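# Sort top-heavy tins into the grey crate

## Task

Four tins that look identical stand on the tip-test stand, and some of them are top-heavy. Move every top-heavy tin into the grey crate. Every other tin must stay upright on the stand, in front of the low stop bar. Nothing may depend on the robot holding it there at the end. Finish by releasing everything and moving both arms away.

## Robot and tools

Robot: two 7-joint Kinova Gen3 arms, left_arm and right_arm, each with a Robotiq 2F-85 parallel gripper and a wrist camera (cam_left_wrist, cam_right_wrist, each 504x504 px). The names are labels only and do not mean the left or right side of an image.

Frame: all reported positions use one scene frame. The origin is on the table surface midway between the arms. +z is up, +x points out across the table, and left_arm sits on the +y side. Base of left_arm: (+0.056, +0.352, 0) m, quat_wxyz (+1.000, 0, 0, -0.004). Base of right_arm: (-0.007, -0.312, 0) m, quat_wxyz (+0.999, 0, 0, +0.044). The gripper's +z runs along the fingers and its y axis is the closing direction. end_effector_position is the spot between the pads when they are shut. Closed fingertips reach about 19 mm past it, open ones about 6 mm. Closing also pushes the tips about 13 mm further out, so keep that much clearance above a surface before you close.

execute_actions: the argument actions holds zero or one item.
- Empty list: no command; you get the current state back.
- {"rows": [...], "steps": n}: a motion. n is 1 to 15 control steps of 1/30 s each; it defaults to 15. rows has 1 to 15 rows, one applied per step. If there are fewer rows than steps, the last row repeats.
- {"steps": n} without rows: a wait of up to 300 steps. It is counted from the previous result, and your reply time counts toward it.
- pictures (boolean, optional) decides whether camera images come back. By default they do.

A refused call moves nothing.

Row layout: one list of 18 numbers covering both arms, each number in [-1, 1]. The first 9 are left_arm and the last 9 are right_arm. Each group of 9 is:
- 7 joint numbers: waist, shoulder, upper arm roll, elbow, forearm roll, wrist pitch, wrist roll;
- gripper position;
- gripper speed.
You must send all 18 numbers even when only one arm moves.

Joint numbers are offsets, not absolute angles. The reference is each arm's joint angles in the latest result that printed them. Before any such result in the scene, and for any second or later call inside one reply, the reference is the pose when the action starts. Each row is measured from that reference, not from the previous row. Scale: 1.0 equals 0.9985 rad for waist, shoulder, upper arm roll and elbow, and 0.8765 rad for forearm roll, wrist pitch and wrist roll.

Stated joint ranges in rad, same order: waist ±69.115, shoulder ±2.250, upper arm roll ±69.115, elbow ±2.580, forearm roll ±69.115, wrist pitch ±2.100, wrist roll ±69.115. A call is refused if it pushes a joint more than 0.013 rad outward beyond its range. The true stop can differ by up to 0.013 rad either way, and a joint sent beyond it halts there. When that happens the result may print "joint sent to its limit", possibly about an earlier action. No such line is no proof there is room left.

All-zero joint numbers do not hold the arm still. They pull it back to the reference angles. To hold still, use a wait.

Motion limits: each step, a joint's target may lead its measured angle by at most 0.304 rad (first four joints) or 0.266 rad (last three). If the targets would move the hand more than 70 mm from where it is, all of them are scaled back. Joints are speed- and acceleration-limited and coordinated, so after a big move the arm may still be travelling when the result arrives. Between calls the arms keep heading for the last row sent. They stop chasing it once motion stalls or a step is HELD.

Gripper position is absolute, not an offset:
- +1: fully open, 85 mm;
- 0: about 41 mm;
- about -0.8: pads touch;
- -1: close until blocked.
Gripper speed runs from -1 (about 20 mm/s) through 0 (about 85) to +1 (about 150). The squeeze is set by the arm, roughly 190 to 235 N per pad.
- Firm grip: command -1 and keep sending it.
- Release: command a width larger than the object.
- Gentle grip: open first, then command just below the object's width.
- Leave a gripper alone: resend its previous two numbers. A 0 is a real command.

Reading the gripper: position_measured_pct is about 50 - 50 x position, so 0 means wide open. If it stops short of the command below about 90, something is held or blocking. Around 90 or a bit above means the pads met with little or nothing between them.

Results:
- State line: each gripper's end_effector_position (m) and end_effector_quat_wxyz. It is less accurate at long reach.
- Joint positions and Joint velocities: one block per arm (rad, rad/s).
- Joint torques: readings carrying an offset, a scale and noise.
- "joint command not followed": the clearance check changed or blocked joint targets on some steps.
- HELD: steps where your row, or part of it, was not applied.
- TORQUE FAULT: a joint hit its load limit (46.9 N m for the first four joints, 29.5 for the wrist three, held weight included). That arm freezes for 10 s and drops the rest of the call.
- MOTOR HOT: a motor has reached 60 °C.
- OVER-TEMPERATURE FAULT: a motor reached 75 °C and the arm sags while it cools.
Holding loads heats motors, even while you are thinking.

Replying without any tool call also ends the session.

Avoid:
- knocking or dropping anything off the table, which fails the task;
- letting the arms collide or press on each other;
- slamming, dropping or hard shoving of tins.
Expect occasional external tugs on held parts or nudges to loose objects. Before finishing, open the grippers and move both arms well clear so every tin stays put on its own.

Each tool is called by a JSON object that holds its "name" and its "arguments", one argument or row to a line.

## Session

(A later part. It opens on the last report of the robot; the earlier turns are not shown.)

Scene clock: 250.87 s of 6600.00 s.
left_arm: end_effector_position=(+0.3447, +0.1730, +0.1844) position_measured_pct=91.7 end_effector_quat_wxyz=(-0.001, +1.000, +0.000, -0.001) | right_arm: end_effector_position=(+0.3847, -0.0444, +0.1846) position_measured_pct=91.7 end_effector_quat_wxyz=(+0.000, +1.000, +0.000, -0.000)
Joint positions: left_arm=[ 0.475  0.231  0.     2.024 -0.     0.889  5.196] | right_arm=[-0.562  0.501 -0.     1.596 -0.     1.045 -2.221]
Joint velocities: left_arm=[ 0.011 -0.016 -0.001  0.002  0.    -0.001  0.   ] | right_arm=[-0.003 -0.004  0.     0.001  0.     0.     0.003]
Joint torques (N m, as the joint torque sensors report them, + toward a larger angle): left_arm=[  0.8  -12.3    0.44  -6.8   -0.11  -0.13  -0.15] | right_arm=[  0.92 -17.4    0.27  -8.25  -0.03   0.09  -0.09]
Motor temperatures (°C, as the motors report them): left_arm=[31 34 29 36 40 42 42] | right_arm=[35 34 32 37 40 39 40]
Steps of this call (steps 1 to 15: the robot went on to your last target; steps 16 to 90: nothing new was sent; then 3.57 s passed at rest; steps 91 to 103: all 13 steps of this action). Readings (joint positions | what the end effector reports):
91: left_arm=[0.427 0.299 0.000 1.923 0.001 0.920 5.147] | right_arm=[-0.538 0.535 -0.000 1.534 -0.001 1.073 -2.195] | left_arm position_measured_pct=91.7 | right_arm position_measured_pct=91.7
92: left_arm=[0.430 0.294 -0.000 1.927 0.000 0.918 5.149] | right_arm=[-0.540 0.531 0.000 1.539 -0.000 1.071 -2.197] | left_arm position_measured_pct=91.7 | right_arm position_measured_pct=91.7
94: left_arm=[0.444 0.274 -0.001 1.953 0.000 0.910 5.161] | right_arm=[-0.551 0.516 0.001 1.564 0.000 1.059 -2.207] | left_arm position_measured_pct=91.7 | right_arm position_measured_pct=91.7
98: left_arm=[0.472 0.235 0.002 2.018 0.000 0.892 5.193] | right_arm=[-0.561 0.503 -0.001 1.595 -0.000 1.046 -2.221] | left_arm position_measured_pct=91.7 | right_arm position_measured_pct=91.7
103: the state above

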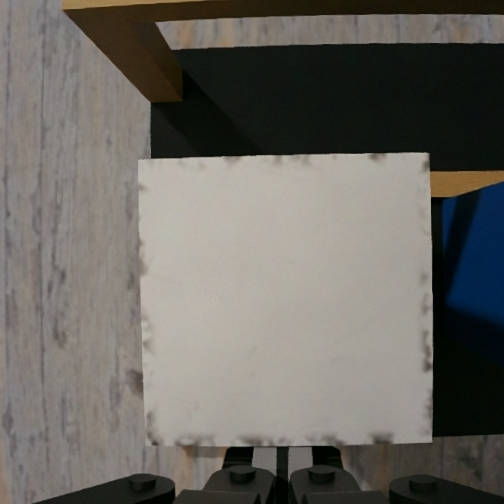

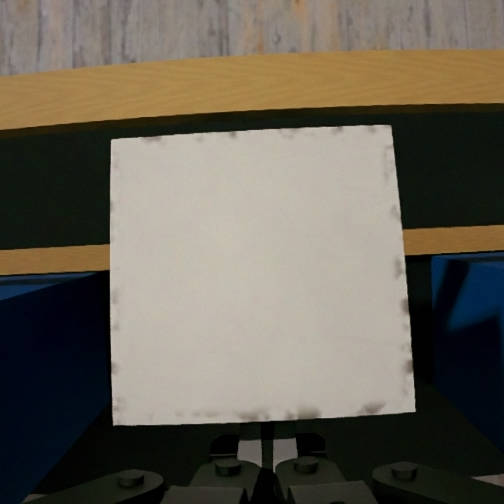

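{"name": "execute_actions", "arguments": {
  "actions": [
    {"rows": [[0.0299,-0.0367,0,0.0476,0,-0.0152,0.0334,-1,0.5, -0.0480,-0.0593,0,0.1001,0,-0.0469,-0.0545,-1,0.5]], "steps": 14}
  ],
  "pictures": false
}}

{"name": "execute_actions", "arguments": {
  "actions": [
    {"rows": [[0.2230,0.1547,0,-0.2250,0,0.0800,0.2541,-1,0.5, 0.1816,-0.1556,0,0.2464,0,-0.1034,0.2069,-1,0.5]], "steps": 15}
  ]
}}

Scene clock: 275.67 s of 6600.00 s.
left_arm: end_effector_position=(+0.3248, +0.1727, +0.1849) position_measured_pct=91.7 end_effector_quat_wxyz=(-0.000, +1.000, +0.000, -0.000) | right_arm: end_effector_position=(+0.3495, -0.0448, +0.1844) position_measured_pct=91.7 end_effector_quat_wxyz=(+0.001, +1.000, +0.000, -0.001)
Joint positions: left_arm=[ 0.504  0.195  0.     2.072 -0.     0.876  5.225] | right_arm=[-0.61   0.443 -0.     1.696 -0.     1.004 -2.269]
Joint velocities: left_arm=[ 0.004 -0.004 -0.     0.001  0.     0.     0.001] | right_arm=[-0.006 -0.012  0.001 -0.001  0.001 -0.002 -0.001]
Joint torques (N m, as the joint torque sensors report them, + toward a larger angle): left_arm=[ -0.24 -11.11   0.    -6.64  -0.09  -0.27  -0.03] | right_arm=[  0.07 -15.46  -0.32  -7.59   0.57   0.1   -0.02]
Motor temperatures (°C, as the motors report them): left_arm=[31 34 29 36 40 42 42] | right_arm=[35 35 32 37 40 39 40]
Steps of this call (steps 1 to 15: the robot went on to your last target; steps 16 to 90: nothing new was sent; then 21.33 s passed at rest; steps 91 to 104: all 14 steps of this action). Readings (joint positions | what the end effector reports):
91: left_arm=[0.476 0.228 0.000 2.025 -0.000 0.888 5.196] | right_arm=[-0.563 0.500 -0.000 1.597 0.000 1.045 -2.222] | left_arm position_measured_pct=91.7 | right_arm position_measured_pct=91.7
92: left_arm=[0.480 0.224 -0.000 2.029 -0.001 0.887 5.199] | right_arm=[-0.566 0.496 0.000 1.602 0.000 1.042 -2.224] | left_arm position_measured_pct=91.7 | right_arm position_measured_pct=91.7
94: left_arm=[0.495 0.205 -0.000 2.052 -0.000 0.880 5.213] | right_arm=[-0.580 0.479 0.001 1.627 0.000 1.032 -2.235] | left_arm position_measured_pct=91.7 | right_arm position_measured_pct=91.7
98: left_arm=[0.503 0.197 0.001 2.071 -0.000 0.876 5.225] | right_arm=[-0.607 0.446 -0.002 1.690 -0.001 1.007 -2.266] | left_arm position_measured_pct=91.7 | right_arm position_measured_pct=91.7
104: the state above

Scene clock: 276.17 s of 6600.00 s.
left_arm: end_effector_position=(+0.3367, +0.0679, +0.1865) position_measured_pct=91.7 end_effector_quat_wxyz=(+0.002, +1.000, +0.003, +0.001) | right_arm: end_effector_position=(+0.3235, -0.1504, +0.1828) position_measured_pct=91.7 end_effector_quat_wxyz=(+0.002, +1.000, +0.003, -0.003)
Joint positions: left_arm=[0.721 0.345 0.001 1.848 0.    0.945 5.448] | right_arm=[-0.434  0.293  0.001  1.941  0.     0.914 -2.088]
Joint velocities: left_arm=[ 0.047  0.035 -0.022 -0.014 -0.008  0.013  0.009] | right_arm=[ 0.039 -0.029 -0.022  0.025 -0.01  -0.02   0.011]
Joint torques (N m, as the joint torque sensors report them, + toward a larger angle): left_arm=[  0.33 -13.98   0.72  -6.85   0.09  -0.22  -0.08] | right_arm=[  0.   -12.63   0.38  -7.17  -0.02  -0.01  -0.24]
Motor temperatures (°C, as the motors report them): left_arm=[31 34 29 36 40 42 42] | right_arm=[35 35 32 37 40 39 40]
Steps of this call (steps 1 to 15: all 15 steps of this action). Readings (joint positions | what the end effector reports):
1: left_arm=[0.505 0.196 0.000 2.071 -0.000 0.876 5.226] | right_arm=[-0.609 0.442 -0.001 1.697 -0.000 1.004 -2.268] | left_arm position_measured_pct=91.7 | right_arm position_measured_pct=91.7
2: left_arm=[0.512 0.200 -0.000 2.066 -0.001 0.879 5.230] | right_arm=[-0.604 0.438 -0.002 1.702 -0.001 1.002 -2.265] | left_arm position_measured_pct=91.7 | right_arm position_measured_pct=91.7
4: left_arm=[0.541 0.221 -0.001 2.041 -0.001 0.889 5.255] | right_arm=[-0.582 0.419 -0.002 1.727 -0.001 0.992 -2.245] | left_arm position_measured_pct=91.7 | right_arm position_measured_pct=91.7
8: left_arm=[0.645 0.294 -0.000 1.934 -0.000 0.921 5.361] | right_arm=[-0.501 0.350 -0.001 1.836 0.000 0.952 -2.164] | left_arm position_measured_pct=91.7 | right_arm position_measured_pct=91.7
15: the state above

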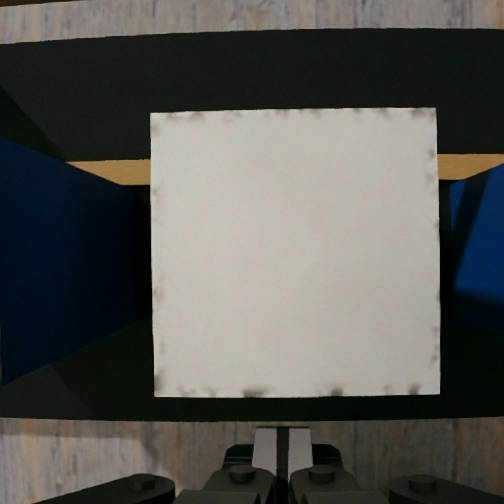

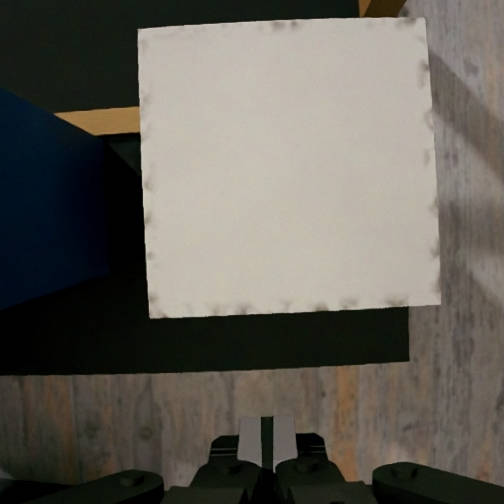

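{"name": "execute_actions", "arguments": {
  "actions": [
    {"rows": [[-0.0095,0.0237,-0.001,-0.0324,0,0.0140,-0.0184,-1,0.5, 0.0486,0.0396,-0.001,-0.0689,0,0.0261,0.0499,-1,0.5]], "steps": 13}
  ],
  "pictures": false
}}

{"name": "execute_actions", "arguments": {
  "actions": [
    {"rows": [[-0.0726,0.0729,0,-0.1192,0,0.0527,-0.0827,-1,0.5, 0.0514,0.0914,0,-0.1462,0,0.0625,0.0586,-1,0.5]], "steps": 15}
  ]
}}

Scene clock: 292.07 s of 6600.00 s.
left_arm: end_effector_position=(+0.3469, +0.0644, +0.1854) position_measured_pct=91.7 end_effector_quat_wxyz=(+0.000, +1.000, +0.000, +0.000) | right_arm: end_effector_position=(+0.3515, -0.1553, +0.1853) position_measured_pct=91.7 end_effector_quat_wxyz=(-0.000, +1.000, +0.001, +0.000)
Joint positions: left_arm=[0.711 0.368 0.    1.815 0.    0.957 5.432] | right_arm=[-0.386  0.331 -0.     1.873  0.     0.937 -2.044]
Joint velocities: left_arm=[-0.002  0.002  0.001  0.     0.001 -0.    -0.001] | right_arm=[ 0.007  0.011  0.    -0.001 -0.     0.001  0.   ]
Joint torques (N m, as the joint torque sensors report them, + toward a larger angle): left_arm=[ -0.27 -15.02   0.35  -7.08  -0.13  -0.05  -0.14] | right_arm=[  0.02 -14.35   0.36  -7.18   0.08   0.23  -0.18]
Motor temperatures (°C, as the motors report them): left_arm=[31 34 29 36 40 42 42] | right_arm=[35 35 32 37 40 39 40]
Steps of this call (steps 1 to 15: the robot went on to your last target; steps 16 to 90: nothing new was sent; then 12.47 s passed at rest; steps 91 to 103: all 13 steps of this action). Readings (joint positions | what the end effector reports):
91: left_arm=[0.726 0.350 0.001 1.846 -0.000 0.946 5.448] | right_arm=[-0.427 0.288 -0.001 1.942 -0.000 0.914 -2.087] | left_arm position_measured_pct=91.7 | right_arm position_measured_pct=91.7
92: left_arm=[0.723 0.354 0.001 1.842 0.000 0.948 5.445] | right_arm=[-0.423 0.292 -0.001 1.937 -0.000 0.916 -2.085] | left_arm position_measured_pct=91.7 | right_arm position_measured_pct=91.7
94: left_arm=[0.714 0.365 0.001 1.824 -0.000 0.954 5.436] | right_arm=[-0.406 0.311 -0.002 1.912 -0.000 0.925 -2.069] | left_arm position_measured_pct=91.7 | right_arm position_measured_pct=91.7
98: left_arm=[0.712 0.367 0.000 1.816 0.000 0.957 5.432] | right_arm=[-0.389 0.329 0.001 1.874 0.001 0.936 -2.045] | left_arm position_measured_pct=91.7 | right_arm position_measured_pct=91.7
103: the state above

Scene clock: 292.57 s of 6600.00 s.
left_arm: end_effector_position=(+0.3957, +0.0640, +0.1859) position_measured_pct=91.7 end_effector_quat_wxyz=(+0.001, +1.000, -0.000, +0.001) | right_arm: end_effector_position=(+0.4003, -0.1547, +0.1860) position_measured_pct=91.7 end_effector_quat_wxyz=(-0.000, +1.000, +0.002, +0.001)
Joint positions: left_arm=[0.64  0.44  0.    1.696 0.    1.004 5.359] | right_arm=[-0.336  0.421 -0.001  1.727  0.     0.992 -1.993]
Joint velocities: left_arm=[-0.009  0.011 -0.002 -0.002 -0.     0.001  0.   ] | right_arm=[ 0.009  0.016 -0.001 -0.003 -0.     0.001  0.001]
Joint torques (N m, as the joint torque sensors report them, + toward a larger angle): left_arm=[  0.76 -16.16   0.72  -7.68  -0.25  -0.16  -0.4 ] | right_arm=[ -0.21 -15.92   0.06  -8.68   0.01   0.16  -0.09]
Motor temperatures (°C, as the motors report them): left_arm=[31 34 29 36 40 42 42] | right_arm=[35 35 32 37 40 39 40]
Steps of this call (steps 1 to 15: all 15 steps of this action). Readings (joint positions | what the end effector reports):
1: left_arm=[0.711 0.369 0.000 1.815 0.000 0.958 5.431] | right_arm=[-0.386 0.332 -0.001 1.872 0.000 0.938 -2.044] | left_arm position_measured_pct=91.7 | right_arm position_measured_pct=91.7
2: left_arm=[0.707 0.373 0.001 1.810 0.001 0.960 5.429] | right_arm=[-0.383 0.336 -0.001 1.867 -0.000 0.940 -2.043] | left_arm position_measured_pct=91.7 | right_arm position_measured_pct=91.7
4: left_arm=[0.690 0.391 0.002 1.785 0.001 0.971 5.413] | right_arm=[-0.373 0.355 -0.001 1.842 -0.000 0.950 -2.034] | left_arm position_measured_pct=91.7 | right_arm position_measured_pct=91.7
8: left_arm=[0.647 0.433 -0.001 1.709 -0.000 0.998 5.367] | right_arm=[-0.344 0.407 -0.000 1.753 0.000 0.982 -2.002] | left_arm position_measured_pct=91.7 | right_arm position_measured_pct=91.7
15: the state above

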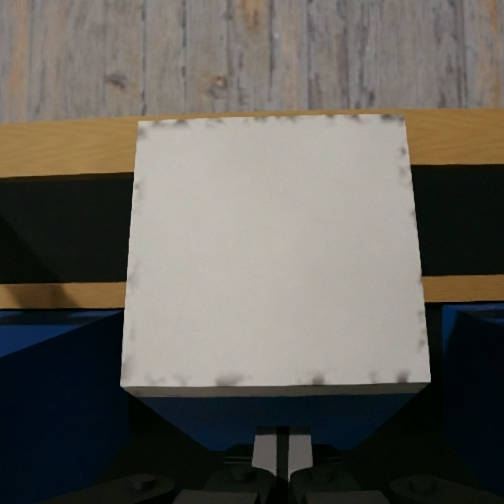

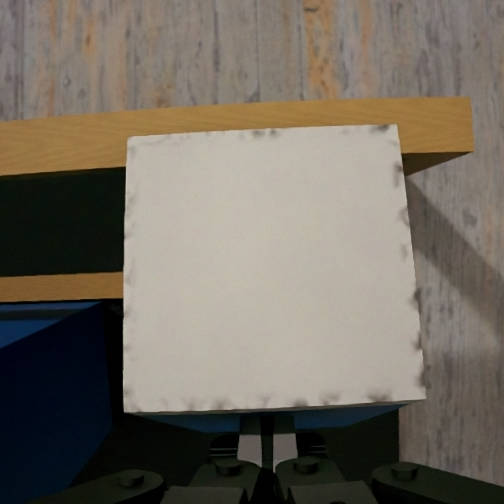

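{"name": "execute_actions", "arguments": {
  "actions": [
    {"rows": [[0.0227,-0.0223,0,0.0396,0,-0.0179,0.0274,-1,0.5, 0.0072,0.0132,0.001,-0.0179,0,0.0071,0.0062,-1,0.5]], "steps": 13}
  ]
}}

Scene clock: 299.87 s of 6600.00 s.
left_arm: end_effector_position=(+0.3798, +0.0639, +0.1851) position_measured_pct=91.7 end_effector_quat_wxyz=(+0.000, +1.000, +0.000, -0.000) | right_arm: end_effector_position=(+0.4063, -0.1558, +0.1851) position_measured_pct=91.7 end_effector_quat_wxyz=(+0.000, +1.000, +0.000, -0.000)
Joint positions: left_arm=[0.662 0.418 0.    1.736 0.    0.988 5.383] | right_arm=[-0.329  0.434  0.     1.709  0.     0.999 -1.987]
Joint velocities: left_arm=[ 0.004 -0.003  0.     0.002  0.    -0.    -0.001] | right_arm=[ 0.001 -0.001 -0.    -0.001  0.     0.    -0.001]
Joint torques (N m, as the joint torque sensors report them, + toward a larger angle): left_arm=[ -0.15 -16.06   0.35  -7.26  -0.36  -0.11  -0.36] | right_arm=[  0.43 -15.83   0.    -7.57   0.31  -0.02  -0.05]
Motor temperatures (°C, as the motors report them): left_arm=[31 34 29 36 40 42 42] | right_arm=[35 35 32 37 40 39 40]
Steps of this call (steps 1 to 15: the robot went on to your last target; steps 16 to 90: nothing new was sent; then 3.87 s passed at rest; steps 91 to 103: all 13 steps of this action). Readings (joint positions | what the end effector reports):
91: left_arm=[0.639 0.440 0.000 1.697 -0.000 1.003 5.359] | right_arm=[-0.335 0.423 -0.001 1.726 0.000 0.993 -1.993] | left_arm position_measured_pct=91.7 | right_arm position_measured_pct=91.7
92: left_arm=[0.643 0.436 -0.001 1.702 -0.000 1.001 5.362] | right_arm=[-0.333 0.427 -0.001 1.722 -0.000 0.995 -1.991] | left_arm position_measured_pct=91.7 | right_arm position_measured_pct=91.7
94: left_arm=[0.656 0.423 -0.000 1.722 -0.000 0.993 5.375] | right_arm=[-0.330 0.433 0.000 1.712 0.000 0.998 -1.988] | left_arm position_measured_pct=91.7 | right_arm position_measured_pct=91.7
98: left_arm=[0.661 0.419 0.001 1.736 0.000 0.988 5.383] | right_arm=[-0.329 0.433 0.000 1.709 0.000 0.999 -1.987] | left_arm position_measured_pct=91.7 | right_arm position_measured_pct=91.7
103: the state above

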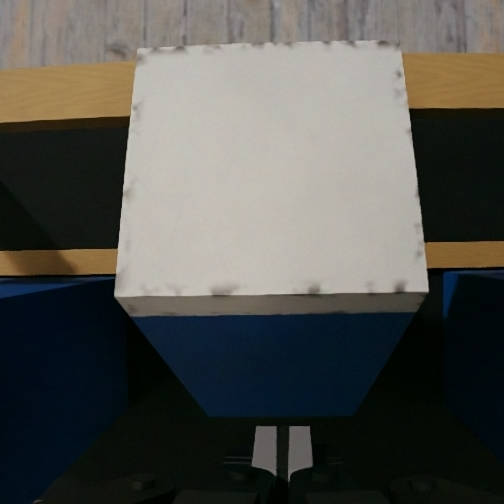

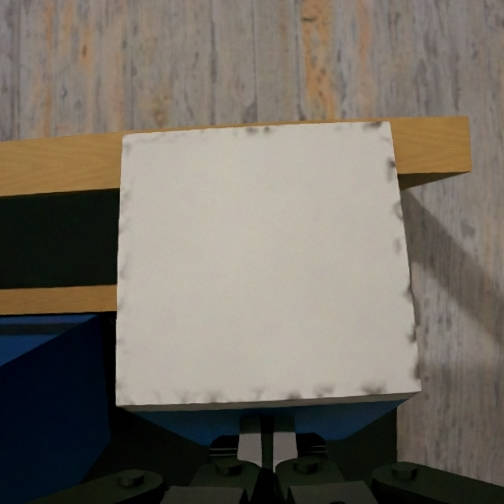

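{"name": "execute_actions", "arguments": {
  "actions": [
    {"rows": [[-0.0320,-0.0663,0,-0.2321,0,0.3395,-0.0372,-1,0.5, 0.0026,0.0051,0,-0.0084,0,0.0038,0.0030,-1,0.5]], "steps": 15}
  ],
  "pictures": false
}}

{"name": "execute_actions", "arguments": {
  "actions": [
    {"steps": 6}
  ]
}}

Scene clock: 355.30 s of 6600.00 s.
left_arm: end_effector_position=(+0.3996, +0.0662, +0.2798) position_measured_pct=91.7 end_effector_quat_wxyz=(+0.000, +1.000, -0.000, +0.000) | right_arm: end_effector_position=(+0.4072, -0.1558, +0.1848) position_measured_pct=91.7 end_effector_quat_wxyz=(+0.001, +1.000, +0.001, -0.002)
Joint positions: left_arm=[ 0.631  0.352  0.     1.505 -0.     1.285  5.351] | right_arm=[-0.327  0.438 -0.     1.703 -0.001  1.005 -1.985]
Joint velocities: left_arm=[-0.006 -0.004  0.004 -0.01   0.002  0.022 -0.003] | right_arm=[-0.    -0.001 -0.     0.001  0.     0.    -0.   ]
Joint torques (N m, as the joint torque sensors report them, + toward a larger angle): left_arm=[  0.22 -15.78   0.53  -8.51  -0.01  -0.61  -0.47] | right_arm=[  0.54 -15.2    0.86  -8.88   0.5   -1.15   0.02]
Motor temperatures (°C, as the motors report them): left_arm=[31 34 29 36 40 42 42] | right_arm=[35 35 32 37 40 39 40]
Steps of this call (steps 1 to 15: the robot went on to your last target; steps 16 to 90: nothing new was sent; then 51.93 s passed at rest; steps 91 to 105: all 15 steps of this action). Readings (joint positions | what the end effector reports):
91: left_arm=[0.662 0.417 0.000 1.735 0.000 0.989 5.383] | right_arm=[-0.329 0.435 0.000 1.709 -0.000 0.999 -1.987] | left_arm position_measured_pct=91.7 | right_arm position_measured_pct=91.7
92: left_arm=[0.662 0.416 0.001 1.731 0.000 0.994 5.382] | right_arm=[-0.328 0.437 0.000 1.706 -0.000 1.001 -1.986] | left_arm position_measured_pct=91.7 | right_arm position_measured_pct=91.7
94: left_arm=[0.658 0.408 0.001 1.706 0.000 1.023 5.379] | right_arm=[-0.327 0.438 -0.000 1.703 -0.001 1.004 -1.985] | left_arm position_measured_pct=91.7 | right_arm position_measured_pct=91.7
98: left_arm=[0.643 0.378 0.000 1.598 0.000 1.157 5.364] | right_arm=[-0.327 0.438 -0.000 1.703 -0.001 1.005 -1.985] | left_arm position_measured_pct=91.7 | right_arm position_measured_pct=91.7
105: the state above

Scene clock: 355.50 s of 6600.00 s.
left_arm: end_effector_position=(+0.3997, +0.0663, +0.2801) position_measured_pct=91.7 end_effector_quat_wxyz=(+0.000, +1.000, -0.000, +0.000) | right_arm: end_effector_position=(+0.4072, -0.1558, +0.1848) position_measured_pct=91.7 end_effector_quat_wxyz=(+0.001, +1.000, +0.001, -0.002)
Joint positions: left_arm=[0.63  0.352 0.    1.504 0.    1.285 5.351] | right_arm=[-0.327  0.438 -0.     1.703 -0.001  1.005 -1.985]
Joint velocities: left_arm=[-0.002 -0.001  0.001 -0.     0.     0.001  0.   ] | right_arm=[ 0.001  0.001  0.    -0.001  0.    -0.001  0.   ]
Joint torques (N m, as the joint torque sensors report them, + toward a larger angle): left_arm=[ -0.08 -16.06   0.63  -8.34  -0.23  -0.34  -0.26] | right_arm=[  1.03 -15.22   0.9   -8.88   0.53  -1.2   -0.1 ]
Motor temperatures (°C, as the motors report them): left_arm=[31 34 29 36 40 42 42] | right_arm=[35 35 32 37 40 39 40]
Steps of this call (steps 1 to 6: the robot went on to your last target). Readings (joint positions | what the end effector reports):
1: left_arm=[0.631 0.352 0.000 1.505 0.000 1.285 5.351] | right_arm=[-0.327 0.438 -0.000 1.703 -0.001 1.005 -1.985] | left_arm position_measured_pct=91.7 | right_arm position_measured_pct=91.7
2: left_arm=[0.631 0.352 0.000 1.504 0.000 1.285 5.351] | right_arm=[-0.327 0.438 -0.000 1.703 -0.001 1.005 -1.985] | left_arm position_measured_pct=91.7 | right_arm position_measured_pct=91.7
4: left_arm=[0.631 0.352 0.000 1.504 0.000 1.285 5.351] | right_arm=[-0.327 0.438 -0.000 1.703 -0.001 1.005 -1.985] | left_arm position_measured_pct=91.7 | right_arm position_measured_pct=91.7
6: the state above

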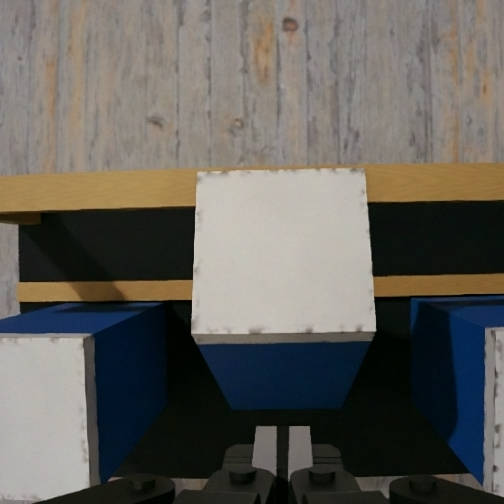

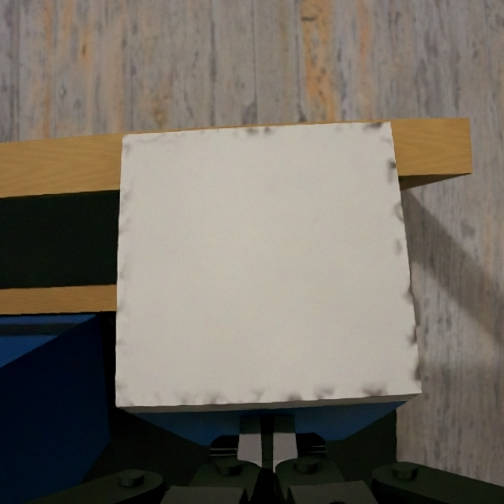

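{"name": "execute_actions", "arguments": {
  "actions": []
}}

Scene clock: 369.60 s of 6600.00 s.
left_arm: end_effector_position=(+0.3997, +0.0664, +0.2802) position_measured_pct=91.7 end_effector_quat_wxyz=(+0.000, +1.000, +0.000, +0.000) | right_arm: end_effector_position=(+0.4072, -0.1558, +0.1848) position_measured_pct=91.7 end_effector_quat_wxyz=(+0.001, +1.000, +0.001, -0.002)
Joint positions: left_arm=[0.63  0.352 0.    1.504 0.    1.285 5.351] | right_arm=[-0.327  0.438 -0.     1.703 -0.001  1.005 -1.985]
Joint velocities: left_arm=[ 0.001 -0.    -0.    -0.002 -0.001 -0.     0.001] | right_arm=[-0.001 -0.001 -0.    -0.001  0.     0.001  0.003]
Joint torques (N m, as the joint torque sensors report them, + toward a larger angle): left_arm=[ -0.04 -15.9    0.78  -8.16  -0.21  -0.36  -0.34] | right_arm=[  0.75 -15.05   1.24  -9.16   0.32  -1.    -0.34]
Motor temperatures (°C, as the motors report them): left_arm=[31 35 29 36 40 42 42] | right_arm=[35 35 32 37 40 39 40]
Steps of this call (steps 1 to 15: the robot went on to your last target; steps 16 to 90: nothing new was sent; then 11.10 s passed at rest). Readings (joint positions | what the end effector reports):
1: left_arm=[0.630 0.352 0.000 1.504 0.000 1.285 5.351] | right_arm=[-0.327 0.438 -0.000 1.703 -0.001 1.005 -1.985] | left_arm position_measured_pct=91.7 | right_arm position_measured_pct=91.7
2: left_arm=[0.630 0.352 0.000 1.504 0.000 1.285 5.351] | right_arm=[-0.327 0.438 -0.000 1.703 -0.001 1.005 -1.985] | left_arm position_measured_pct=91.7 | right_arm position_measured_pct=91.7
4: left_arm=[0.630 0.352 0.000 1.504 0.000 1.285 5.351] | right_arm=[-0.327 0.438 -0.000 1.703 -0.001 1.005 -1.985] | left_arm position_measured_pct=91.7 | right_arm position_measured_pct=91.7
8: left_arm=[0.630 0.352 0.000 1.504 0.000 1.285 5.351] | right_arm=[-0.327 0.438 -0.000 1.703 -0.001 1.005 -1.985] | left_arm position_measured_pct=91.7 | right_arm position_measured_pct=91.7
90: the state above
All arms were judged still, so your last target was given up. Only a new action makes them travel on or press farther. Fingers that are still opening or closing keep moving.

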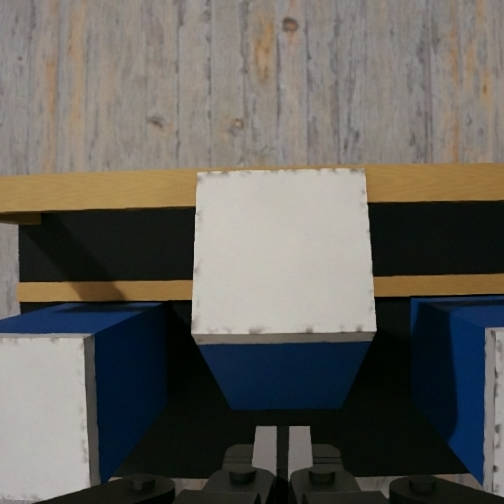

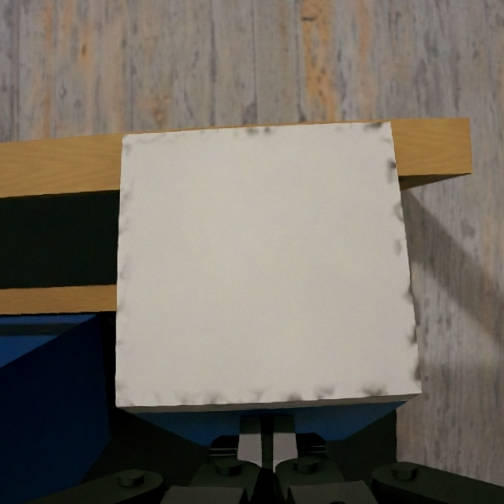

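{"name": "execute_actions", "arguments": {
  "actions": [
    {"rows":[[-0.1821,0.4144,0,-0.4602,0.1817,0.4296,-0.2210,1,0.5,-0.0195,-0.0352,0,0.0565,0,-0.0259,-0.0225,-1,0],[-0.1821,0.4144,0,-0.4602,0.1817,0.4296,-0.2210,1,0.5,-0.0195,-0.0352,0,0.0565,0,-0.0259,-0.0225,-1,0],[-0.1821,0.4144,0,-0.4602,0.1817,0.4296,-0.2210,1,0.5,-0.0195,-0.0352,0,0.0565,0,-0.0259,-0.0225,-1,0],[-0.1821,0.4144,0,-0.4602,0.1817,0.4296,-0.2210,1,0.5,-0.0195,-0.0352,0,0.0565,0,-0.0259,-0.0225,-1,0],[-0.1821,0.4144,0,-0.4602,0.1817,0.4296,-0.2210,1,0.5,-0.0390,-0.0704,0,0.1129,0,-0.0519,-0.0451,-1,0],[-0.1821,0.4144,0,-0.4602,0.1817,0.4296,-0.2210,1,0.5,-0.0390,-0.0704,0,0.1129,0,-0.0519,-0.0451,-1,0],[-0.1821,0.4144,0,-0.4602,0.1817,0.4296,-0.2210,1,0.5,-0.0390,-0.0704,0,0.1129,0,-0.0519,-0.0451,-1,0],[-0.1821,0.4144,0,-0.4602,0.1817,0.4296,-0.2210,1,0.5,-0.0390,-0.0704,0,0.1129,0,-0.0519,-0.0451,-1,0],[-0.1821,0.4144,0,-0.4602,0.1817,0.4296,-0.2210,1,0.5,-0.0585,-0.1056,0,0.1694,0.001,-0.0778,-0.0676,-1,0]],"steps":15}
  ],
  "pictures": false
}}

{"name": "execute_actions", "arguments": {
  "actions": [
    {"steps":25}
  ]
}}

Scene clock: 378.67 s of 6600.00 s.
left_arm: end_effector_position=(+0.4625, +0.0668, +0.2285) position_measured_pct=41.3 end_effector_quat_wxyz=(-0.001, +0.986, +0.001, -0.169) | right_arm: end_effector_position=(+0.3520, -0.1559, +0.1838) position_measured_pct=91.7 end_effector_quat_wxyz=(+0.001, +1.000, -0.000, -0.002)
Joint positions: left_arm=[ 0.461  0.727 -0.     1.092  0.15   1.627  5.168] | right_arm=[-0.383  0.337 -0.001  1.871 -0.     0.938 -2.044]
Joint velocities: left_arm=[-0.175  0.485 -0.003 -0.66   0.153  0.502 -0.189] | right_arm=[-0.01  -0.014  0.005  0.039  0.005 -0.024 -0.013]
Joint torques (N m, as the joint torque sensors report them, + toward a larger angle): left_arm=[  1.11 -24.     1.63  -7.51   0.19   0.69  -0.63] | right_arm=[  0.11 -13.81   0.59  -8.6    0.    -0.19  -0.17]
Motor temperatures (°C, as the motors report them): left_arm=[31 35 29 36 40 42 42] | right_arm=[35 35 32 37 40 39 40]
Steps of this call (steps 1 to 90: nothing new was sent; then 5.57 s passed at rest; steps 91 to 105: all 15 steps of this action). Readings (joint positions | what the end effector reports):
91: left_arm=[0.630 0.353 0.000 1.504 0.000 1.286 5.350] | right_arm=[-0.327 0.438 -0.000 1.703 -0.001 1.004 -1.985] | left_arm position_measured_pct=91.7 | right_arm position_measured_pct=91.7
92: left_arm=[0.626 0.359 0.001 1.498 0.003 1.290 5.347] | right_arm=[-0.330 0.434 0.000 1.708 -0.000 1.002 -1.986] | left_arm position_measured_pct=91.7 | right_arm position_measured_pct=91.7
94: left_arm=[0.609 0.387 0.002 1.472 0.016 1.313 5.331] | right_arm=[-0.339 0.417 0.001 1.731 -0.000 0.992 -1.995] | left_arm position_measured_pct=85.7 | right_arm position_measured_pct=91.7
98: left_arm=[0.542 0.510 0.001 1.352 0.075 1.417 5.260] | right_arm=[-0.359 0.381 -0.001 1.793 -0.001 0.969 -2.017] | left_arm position_measured_pct=70.2 | right_arm position_measured_pct=91.7
105: the state above

Scene clock: 379.50 s of 6600.00 s.
left_arm: end_effector_position=(+0.4692, +0.0671, +0.2232) position_measured_pct=0.0 end_effector_quat_wxyz=(+0.000, +0.983, +0.000, -0.182) | right_arm: end_effector_position=(+0.3518, -0.1554, +0.1849) position_measured_pct=91.7 end_effector_quat_wxyz=(+0.000, +1.000, +0.001, -0.000)
Joint positions: left_arm=[0.448 0.765 0.    1.045 0.159 1.662 5.157] | right_arm=[-0.386  0.333 -0.     1.872  0.     0.937 -2.044]
Joint velocities: left_arm=[ 0.     0.    -0.     0.001  0.     0.001  0.001] | right_arm=[ 0.    -0.     0.     0.001  0.    -0.001 -0.001]
Joint torques (N m, as the joint torque sensors report them, + toward a larger angle): left_arm=[  0.28 -22.2    0.78  -7.88   0.42   0.62  -0.11] | right_arm=[  0.18 -13.95   0.42  -7.93   0.37   0.06  -0.2 ]
Motor temperatures (°C, as the motors report them): left_arm=[31 35 29 36 40 42 42] | right_arm=[35 35 32 37 40 39 40]
Steps of this call (steps 1 to 25: the robot went on to your last target). Readings (joint positions | what the end effector reports):
1: left_arm=[0.456 0.741 -0.000 1.073 0.154 1.642 5.162] | right_arm=[-0.384 0.336 -0.001 1.871 -0.000 0.938 -2.044] | left_arm position_measured_pct=37.3 | right_arm position_measured_pct=91.7
2: left_arm=[0.453 0.750 -0.001 1.059 0.157 1.652 5.159] | right_arm=[-0.384 0.335 -0.001 1.872 0.000 0.937 -2.044] | left_arm position_measured_pct=32.9 | right_arm position_measured_pct=91.7
4: left_arm=[0.451 0.757 -0.000 1.048 0.159 1.660 5.157] | right_arm=[-0.385 0.334 -0.000 1.872 0.000 0.937 -2.044] | left_arm position_measured_pct=25.0 | right_arm position_measured_pct=91.7
8: left_arm=[0.449 0.763 0.000 1.045 0.159 1.662 5.157] | right_arm=[-0.385 0.333 -0.000 1.872 0.000 0.937 -2.044] | left_arm position_measured_pct=8.3 | right_arm position_measured_pct=91.7
25: the state above

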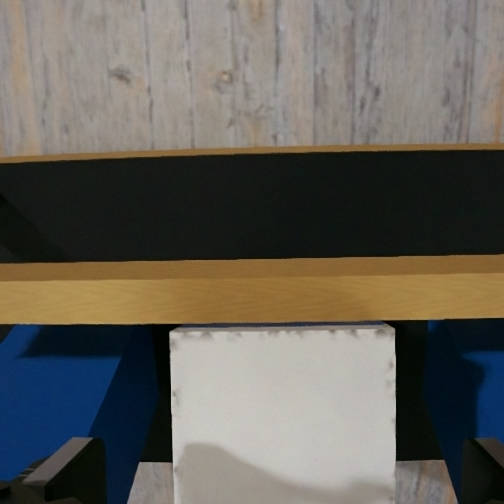

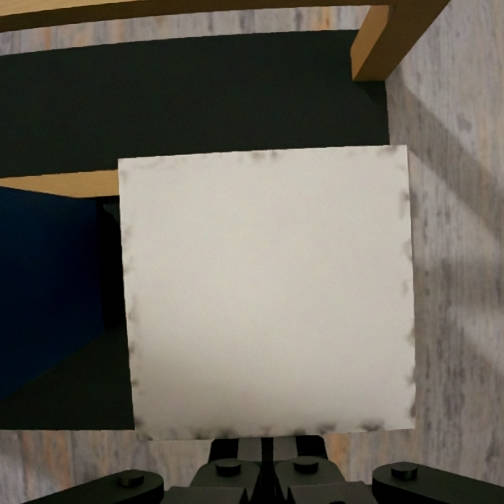

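{"name": "execute_actions", "arguments": {
  "actions": [
    {"rows":[[0.0055,0.0007,0,0.0620,0.0022,-0.0713,-0.0058,1,0.5,-0.0427,-0.0466,0,0.0700,0,-0.0271,-0.0495,-1,0],[0.0055,0.0007,0,0.0620,0.0022,-0.0713,-0.0058,1,0.5,-0.0427,-0.0466,0,0.0700,0,-0.0271,-0.0495,-1,0],[0.0110,0.0014,0,0.1240,0.0044,-0.1426,-0.0116,1,0.5,-0.0427,-0.0466,0,0.0700,0,-0.0271,-0.0495,-1,0],[0.0110,0.0014,0,0.1240,0.0044,-0.1426,-0.0116,1,0.5,-0.0427,-0.0466,0,0.0700,0,-0.0271,-0.0495,-1,0],[0.0166,0.0020,0,0.1860,0.0065,-0.2138,-0.0174,1,0.5,-0.0427,-0.0466,0,0.0700,0,-0.0271,-0.0495,-1,0]],"steps":15}
  ]
}}

Scene clock: 387.63 s of 6600.00 s.
left_arm: end_effector_position=(+0.4477, +0.0670, +0.1666) position_measured_pct=0.0 end_effector_quat_wxyz=(+0.000, +0.983, +0.000, -0.183) | right_arm: end_effector_position=(+0.3249, -0.1518, +0.1848) position_measured_pct=91.7 end_effector_quat_wxyz=(+0.000, +1.000, +0.000, -0.000)
Joint positions: left_arm=[0.465 0.768 0.    1.23  0.165 1.475 5.142] | right_arm=[-0.428  0.287 -0.     1.942  0.     0.913 -2.087]
Joint velocities: left_arm=[ 0.003 -0.008 -0.001  0.006 -0.    -0.005  0.001] | right_arm=[-0.004 -0.005 -0.     0.     0.    -0.001  0.001]
Joint torques (N m, as the joint torque sensors report them, + toward a larger angle): left_arm=[  0.04 -21.67   0.83  -7.43   0.25   0.67  -0.52] | right_arm=[ -0.06 -12.53   0.17  -7.59   0.09   0.27  -0.13]
Motor temperatures (°C, as the motors report them): left_arm=[31 35 29 36 40 42 42] | right_arm=[35 35 32 37 40 39 40]
Steps of this call (steps 1 to 15: the robot went on to your last target; steps 16 to 90: nothing new was sent; then 4.63 s passed at rest; steps 91 to 105: all 15 steps of this action). Readings (joint positions | what the end effector reports):
91: left_arm=[0.449 0.765 0.000 1.045 0.159 1.661 5.157] | right_arm=[-0.386 0.332 -0.000 1.873 0.000 0.937 -2.044] | left_arm position_measured_pct=0.0 | right_arm position_measured_pct=91.7
92: left_arm=[0.449 0.765 0.000 1.050 0.159 1.657 5.156] | right_arm=[-0.390 0.328 0.000 1.877 0.001 0.935 -2.047] | left_arm position_measured_pct=0.0 | right_arm position_measured_pct=91.7
94: left_arm=[0.451 0.764 0.000 1.075 0.160 1.631 5.154] | right_arm=[-0.408 0.309 0.001 1.902 0.001 0.926 -2.062] | left_arm position_measured_pct=0.0 | right_arm position_measured_pct=91.7
98: left_arm=[0.460 0.766 0.000 1.175 0.163 1.531 5.146] | right_arm=[-0.425 0.290 -0.001 1.940 -0.000 0.914 -2.087] | left_arm position_measured_pct=0.0 | right_arm position_measured_pct=91.7
105: the state above

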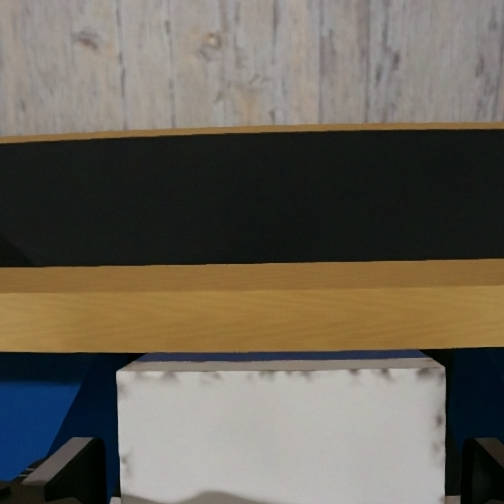

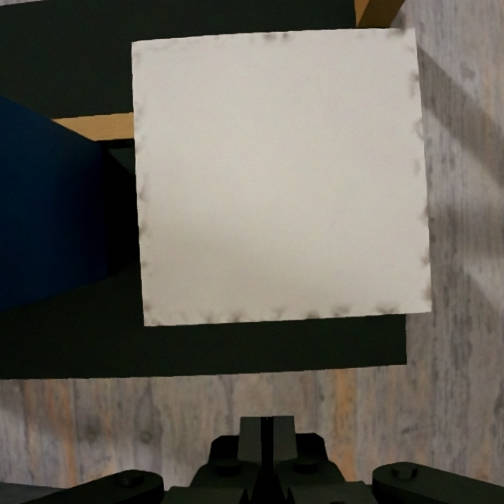

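{"name": "execute_actions", "arguments": {
  "actions": [
    {"rows":[[0,0,0,0,0,0,0,-1,0.3,0.373,-0.3936,0,0.0315,0,0.412,0,-1,0]],"steps":15}
  ],
  "pictures": false
}}

{"name": "execute_actions", "arguments": {
  "actions": [
    {"steps":10}
  ]
}}

Scene clock: 395.17 s of 6600.00 s.
left_arm: end_effector_position=(+0.4478, +0.0670, +0.1671) position_measured_pct=27.0 end_effector_quat_wxyz=(+0.000, +0.983, +0.000, -0.182) | right_arm: end_effector_position=(+0.2726, -0.2781, +0.2829) position_measured_pct=91.7 end_effector_quat_wxyz=(-0.001, +0.988, -0.153, +0.002)
Joint positions: left_arm=[0.465 0.767 0.    1.23  0.165 1.475 5.142] | right_arm=[-0.12  -0.036  0.     1.968  0.     1.205 -2.087]
Joint velocities: left_arm=[ 0.    -0.    -0.     0.001 -0.001 -0.    -0.   ] | right_arm=[ 0.641 -0.711  0.013  0.058  0.008  0.732  0.   ]
Joint torques (N m, as the joint torque sensors report them, + toward a larger angle): left_arm=[  0.15 -20.88   1.35  -6.27   0.25   0.52  -0.19] | right_arm=[-0.69 -6.6  -1.34 -7.77 -0.06  0.06 -0.2 ]
Motor temperatures (°C, as the motors report them): left_arm=[31 35 29 36 40 42 42] | right_arm=[35 35 32 37 40 39 40]
Steps of this call (steps 1 to 15: the robot went on to your last target; steps 16 to 90: nothing new was sent; then 4.03 s passed at rest; steps 91 to 105: all 15 steps of this action). Readings (joint positions | what the end effector reports):
91: left_arm=[0.465 0.767 0.000 1.230 0.165 1.475 5.142] | right_arm=[-0.427 0.285 -0.001 1.942 -0.000 0.914 -2.087] | left_arm position_measured_pct=0.0 | right_arm position_measured_pct=91.7
92: left_arm=[0.465 0.768 0.000 1.230 0.165 1.475 5.142] | right_arm=[-0.420 0.279 -0.002 1.943 -0.000 0.917 -2.087] | left_arm position_measured_pct=0.4 | right_arm position_measured_pct=91.7
94: left_arm=[0.465 0.768 0.000 1.230 0.165 1.475 5.142] | right_arm=[-0.391 0.251 -0.002 1.945 -0.001 0.939 -2.087] | left_arm position_measured_pct=5.2 | right_arm position_measured_pct=91.7
98: left_arm=[0.465 0.768 0.000 1.230 0.165 1.475 5.142] | right_arm=[-0.290 0.149 -0.000 1.954 0.000 1.026 -2.087] | left_arm position_measured_pct=19.0 | right_arm position_measured_pct=91.7
105: the state above

Scene clock: 395.50 s of 6600.00 s.
left_arm: end_effector_position=(+0.4478, +0.0670, +0.1671) position_measured_pct=27.0 end_effector_quat_wxyz=(+0.000, +0.983, +0.000, -0.182) | right_arm: end_effector_position=(+0.2500, -0.2990, +0.2995) position_measured_pct=91.7 end_effector_quat_wxyz=(+0.000, +0.983, -0.184, -0.001)
Joint positions: left_arm=[0.465 0.767 0.    1.23  0.165 1.475 5.142] | right_arm=[-0.058 -0.104 -0.     1.973  0.     1.274 -2.087]
Joint velocities: left_arm=[ 0.001  0.    -0.    -0.002 -0.     0.    -0.   ] | right_arm=[ 0.022 -0.02  -0.     0.002  0.     0.     0.   ]
Joint torques (N m, as the joint torque sensors report them, + toward a larger angle): left_arm=[  0.64 -20.92   0.67  -6.14   0.25   0.46  -0.32] | right_arm=[ 0.11 -6.31 -0.23 -8.45  0.05  0.04 -0.05]
Motor temperatures (°C, as the motors report them): left_arm=[31 35 29 36 40 42 42] | right_arm=[35 35 32 37 40 39 40]
Steps of this call (steps 1 to 10: the robot went on to your last target). Readings (joint positions | what the end effector reports):
1: left_arm=[0.465 0.767 0.000 1.230 0.165 1.475 5.142] | right_arm=[-0.101 -0.057 0.000 1.969 0.001 1.228 -2.087] | left_arm position_measured_pct=27.0 | right_arm position_measured_pct=91.7
2: left_arm=[0.465 0.767 0.000 1.230 0.165 1.475 5.142] | right_arm=[-0.085 -0.075 0.001 1.971 0.001 1.247 -2.087] | left_arm position_measured_pct=27.0 | right_arm position_measured_pct=91.7
4: left_arm=[0.465 0.767 0.000 1.230 0.165 1.475 5.142] | right_arm=[-0.067 -0.095 0.001 1.973 0.001 1.270 -2.087] | left_arm position_measured_pct=27.0 | right_arm position_measured_pct=91.7
8: left_arm=[0.465 0.767 0.000 1.230 0.165 1.475 5.142] | right_arm=[-0.060 -0.102 -0.000 1.974 0.000 1.274 -2.087] | left_arm position_measured_pct=27.0 | right_arm position_measured_pct=91.7
10: the state above

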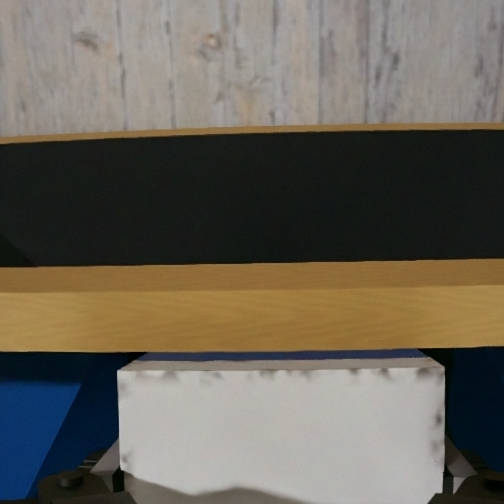

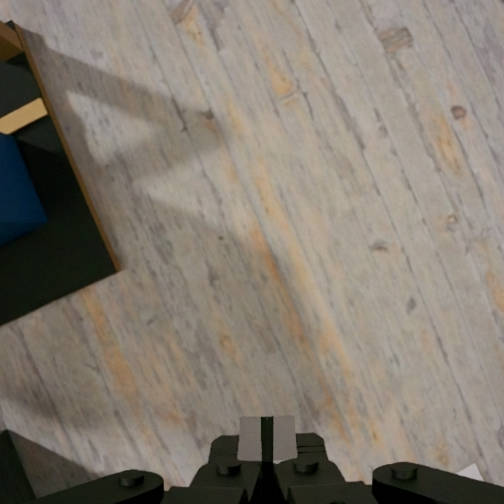

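{"name": "execute_actions", "arguments": {
  "actions": [
    {"rows":[[0.0023,-0.0268,0,-0.0211,0.0002,0.0530,0.0115,-1,0.3,0,0,0,0,0,0,0,-1,0],[0.0046,-0.0535,0,-0.0422,0.0003,0.1061,0.0230,-1,0.3,0,0,0,0,0,0,0,-1,0],[0.0046,-0.0535,0,-0.0422,0.0003,0.1061,0.0230,-1,0.3,0,0,0,0,0,0,0,-1,0],[0.0046,-0.0535,0,-0.0422,0.0003,0.1061,0.0230,-1,0.3,0,0,0,0,0,0,0,-1,0],[0.0046,-0.0535,0,-0.0422,0.0003,0.1061,0.0230,-1,0.3,0,0,0,0,0,0,0,-1,0],[0.0046,-0.0535,0,-0.0422,0.0003,0.1061,0.0230,-1,0.3,0,0,0,0,0,0,0,-1,0],[0.0908,-0.2553,0,0.0805,-0.0940,0.0092,0.1370,-1,0.3,0,0,0,0,0,0,0,-1,0],[0.0908,-0.2553,0,0.0805,-0.0940,0.0092,0.1370,-1,0.3,0,0,0,0,0,0,0,-1,0],[0.1770,-0.4570,0,0.2032,-0.1883,-0.0878,0.2511,-1,0.3,0,0,0,0,0,0,0,-1,0]],"steps":15}
  ],
  "pictures": false
}}

{"name": "execute_actions", "arguments": {
  "actions": [
    {"steps":18}
  ]
}}

Scene clock: 432.83 s of 6600.00 s.
left_arm: end_effector_position=(+0.4171, +0.0636, +0.2704) position_measured_pct=27.0 end_effector_quat_wxyz=(-0.010, +0.996, -0.001, -0.087) | right_arm: end_effector_position=(+0.2500, -0.2990, +0.2995) position_measured_pct=91.7 end_effector_quat_wxyz=(+0.000, +0.983, -0.184, -0.001)
Joint positions: left_arm=[0.561 0.505 0.    1.31  0.077 1.484 5.267] | right_arm=[-0.058 -0.104 -0.     1.973  0.     1.274 -2.087]
Joint velocities: left_arm=[ 0.481 -1.117  0.024  0.721 -0.452 -0.511  0.569] | right_arm=[-0.002 -0.001 -0.    -0.001  0.     0.     0.001]
Joint torques (N m, as the joint torque sensors report them, + toward a larger angle): left_arm=[ -1.78 -18.81  -0.23  -7.85  -0.22   0.03  -0.18] | right_arm=[ 0.35 -6.6  -0.2  -8.51  0.2  -0.01 -0.15]
Motor temperatures (°C, as the motors report them): left_arm=[31 36 29 36 40 42 42] | right_arm=[35 35 32 37 40 39 40]
Steps of this call (steps 1 to 30: the robot went on to your last target; steps 31 to 100: nothing new was sent; then 33.50 s passed at rest; steps 101 to 115: all 15 steps of this action). Readings (joint positions | what the end effector reports):
101: left_arm=[0.465 0.766 0.000 1.229 0.165 1.476 5.142] | right_arm=[-0.056 -0.106 -0.000 1.973 0.000 1.274 -2.087] | left_arm position_measured_pct=27.0 | right_arm position_measured_pct=91.7
102: left_arm=[0.465 0.762 0.000 1.227 0.165 1.483 5.143] | right_arm=[-0.057 -0.105 -0.000 1.973 0.000 1.274 -2.087] | left_arm position_measured_pct=27.0 | right_arm position_measured_pct=91.7
104: left_arm=[0.467 0.739 -0.000 1.210 0.164 1.522 5.152] | right_arm=[-0.057 -0.104 -0.000 1.974 0.000 1.274 -2.087] | left_arm position_measured_pct=27.0 | right_arm position_measured_pct=91.7
108: left_arm=[0.472 0.707 0.000 1.191 0.162 1.564 5.165] | right_arm=[-0.058 -0.104 -0.000 1.973 0.000 1.274 -2.087] | left_arm position_measured_pct=27.0 | right_arm position_measured_pct=91.7
115: the state above

Scene clock: 433.43 s of 6600.00 s.
left_arm: end_effector_position=(+0.3900, +0.0676, +0.3198) position_measured_pct=27.0 end_effector_quat_wxyz=(-0.000, +1.000, +0.000, -0.000) | right_arm: end_effector_position=(+0.2500, -0.2990, +0.2995) position_measured_pct=91.7 end_effector_quat_wxyz=(+0.000, +0.983, -0.184, -0.001)
Joint positions: left_arm=[0.641 0.312 0.    1.432 0.    1.398 5.362] | right_arm=[-0.058 -0.104 -0.     1.973  0.     1.274 -2.087]
Joint velocities: left_arm=[ 0.001 -0.005 -0.001  0.001 -0.    -0.001 -0.001] | right_arm=[ 0.001  0.    -0.    -0.001  0.     0.    -0.002]
Joint torques (N m, as the joint torque sensors report them, + toward a larger angle): left_arm=[  0.08 -16.67   0.37  -9.38  -0.09  -0.19  -0.14] | right_arm=[ 0.43 -6.42 -0.06 -8.56  0.1  -0.01  0.  ]
Motor temperatures (°C, as the motors report them): left_arm=[31 36 29 36 40 42 42] | right_arm=[35 35 32 37 40 39 40]
Steps of this call (steps 1 to 18: the robot went on to your last target). Readings (joint positions | what the end effector reports):
1: left_arm=[0.577 0.468 0.001 1.334 0.062 1.467 5.286] | right_arm=[-0.058 -0.104 -0.000 1.973 0.000 1.274 -2.087] | left_arm position_measured_pct=27.0 | right_arm position_measured_pct=91.7
2: left_arm=[0.591 0.433 0.001 1.356 0.048 1.451 5.303] | right_arm=[-0.058 -0.104 -0.000 1.973 0.000 1.274 -2.087] | left_arm position_measured_pct=27.0 | right_arm position_measured_pct=91.7
4: left_arm=[0.615 0.376 0.001 1.392 0.024 1.426 5.332] | right_arm=[-0.058 -0.104 -0.000 1.973 0.000 1.274 -2.087] | left_arm position_measured_pct=27.0 | right_arm position_measured_pct=91.7
8: left_arm=[0.637 0.321 0.001 1.428 0.001 1.400 5.360] | right_arm=[-0.058 -0.104 -0.000 1.973 0.000 1.274 -2.087] | left_arm position_measured_pct=27.0 | right_arm position_measured_pct=91.7
18: the state above

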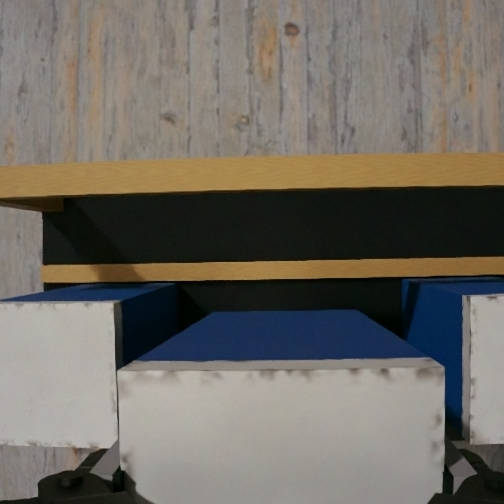

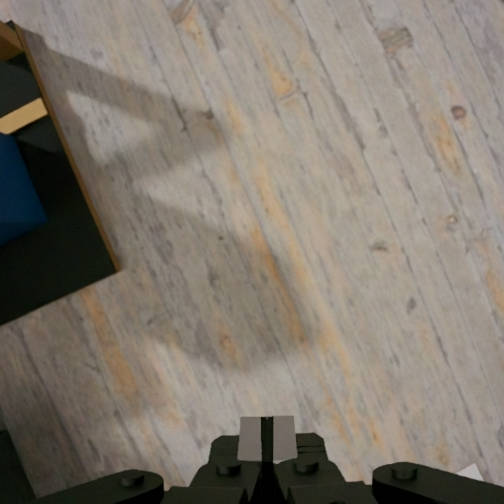

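{"name": "execute_actions", "arguments": {
  "actions": [
    {"rows":[[0.4981,-0.1365,0,0.1807,0,-0.0508,0.5668,-1,0.3,0,0,0,0,0,0,0,-1,0]],"steps":15}
  ],
  "pictures": false
}}

{"name": "execute_actions", "arguments": {
  "actions": [
    {"steps":15}
  ]
}}

Scene clock: 437.70 s of 6600.00 s.
left_arm: end_effector_position=(+0.2443, +0.0066, +0.3206) position_measured_pct=27.0 end_effector_quat_wxyz=(+0.000, +1.000, -0.016, +0.000) | right_arm: end_effector_position=(+0.2500, -0.2990, +0.2995) position_measured_pct=91.7 end_effector_quat_wxyz=(+0.000, +0.983, -0.184, -0.001)
Joint positions: left_arm=[ 1.001  0.204  0.     1.574 -0.     1.363  5.689] | right_arm=[-0.058 -0.104 -0.     1.973  0.     1.274 -2.087]
Joint velocities: left_arm=[ 0.935 -0.196  0.006  0.262  0.003 -0.063  1.122] | right_arm=[ 0.     0.001  0.     0.001  0.    -0.001 -0.001]
Joint torques (N m, as the joint torque sensors report them, + toward a larger angle): left_arm=[ -0.06 -15.09   0.51  -9.04  -0.27   0.14  -0.45] | right_arm=[ 0.23 -6.2  -0.39 -8.89  0.02  0.07 -0.35]
Motor temperatures (°C, as the motors report them): left_arm=[31 36 29 36 40 42 42] | right_arm=[35 34 32 37 40 39 40]
Steps of this call (steps 1 to 15: the robot went on to your last target; steps 16 to 100: nothing new was sent; then 0.43 s passed at rest; steps 101 to 115: all 15 steps of this action). Readings (joint positions | what the end effector reports):
101: left_arm=[0.642 0.311 0.000 1.433 -0.000 1.398 5.362] | right_arm=[-0.058 -0.104 -0.000 1.973 0.000 1.274 -2.087] | left_arm position_measured_pct=27.0 | right_arm position_measured_pct=91.7
102: left_arm=[0.648 0.308 -0.001 1.436 -0.001 1.397 5.366] | right_arm=[-0.058 -0.104 -0.000 1.973 0.000 1.274 -2.087] | left_arm position_measured_pct=27.0 | right_arm position_measured_pct=91.7
104: left_arm=[0.677 0.295 -0.003 1.451 -0.002 1.393 5.388] | right_arm=[-0.058 -0.104 -0.000 1.973 0.000 1.274 -2.087] | left_arm position_measured_pct=27.0 | right_arm position_measured_pct=91.7
108: left_arm=[0.787 0.253 -0.001 1.506 -0.000 1.380 5.481] | right_arm=[-0.058 -0.104 -0.000 1.973 0.000 1.274 -2.087] | left_arm position_measured_pct=27.0 | right_arm position_measured_pct=91.7
115: the state above

Scene clock: 438.20 s of 6600.00 s.
left_arm: end_effector_position=(+0.1900, -0.0042, +0.3199) position_measured_pct=27.0 end_effector_quat_wxyz=(-0.000, +1.000, +0.000, -0.000) | right_arm: end_effector_position=(+0.2500, -0.2990, +0.2995) position_measured_pct=91.7 end_effector_quat_wxyz=(+0.000, +0.983, -0.184, -0.001)
Joint positions: left_arm=[1.137 0.175 0.    1.613 0.    1.354 5.859] | right_arm=[-0.058 -0.104 -0.     1.973  0.     1.274 -2.087]
Joint velocities: left_arm=[ 0.009 -0.002 -0.    -0.001 -0.     0.    -0.   ] | right_arm=[ 0.002  0.    -0.     0.001  0.     0.001 -0.001]
Joint torques (N m, as the joint torque sensors report them, + toward a larger angle): left_arm=[  0.11 -14.15   0.28  -9.23  -0.13  -0.53  -0.24] | right_arm=[ 0.21 -6.36 -0.13 -8.51  0.03  0.4  -0.19]
Motor temperatures (°C, as the motors report them): left_arm=[31 36 29 36 40 42 42] | right_arm=[35 34 32 37 40 39 40]
Steps of this call (steps 1 to 15: the robot went on to your last target). Readings (joint positions | what the end effector reports):
1: left_arm=[1.032 0.198 0.000 1.583 0.000 1.361 5.727] | right_arm=[-0.058 -0.104 -0.000 1.973 0.000 1.274 -2.087] | left_arm position_measured_pct=27.0 | right_arm position_measured_pct=91.7
2: left_arm=[1.060 0.192 0.001 1.591 0.001 1.359 5.762] | right_arm=[-0.058 -0.104 -0.000 1.973 0.000 1.274 -2.087] | left_arm position_measured_pct=27.0 | right_arm position_measured_pct=91.7
4: left_arm=[1.102 0.183 0.002 1.604 0.001 1.356 5.819] | right_arm=[-0.058 -0.104 -0.000 1.973 0.000 1.274 -2.087] | left_arm position_measured_pct=27.0 | right_arm position_measured_pct=91.7
8: left_arm=[1.131 0.177 0.002 1.613 0.001 1.354 5.858] | right_arm=[-0.058 -0.104 -0.000 1.973 0.000 1.274 -2.087] | left_arm position_measured_pct=27.0 | right_arm position_measured_pct=91.7
15: the state above

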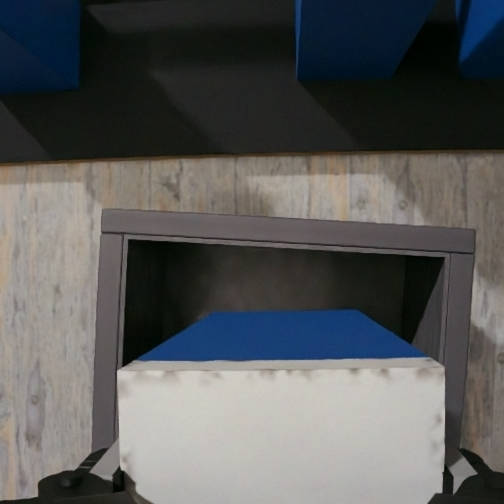

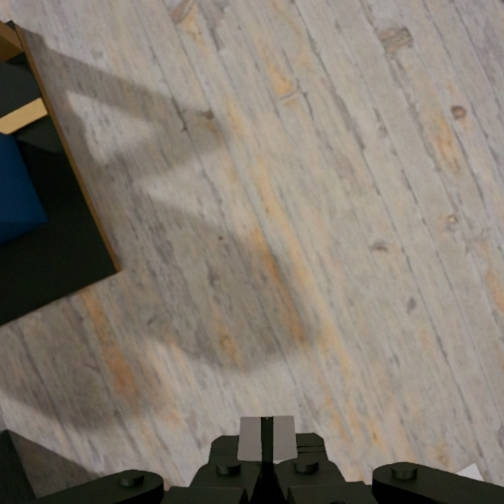

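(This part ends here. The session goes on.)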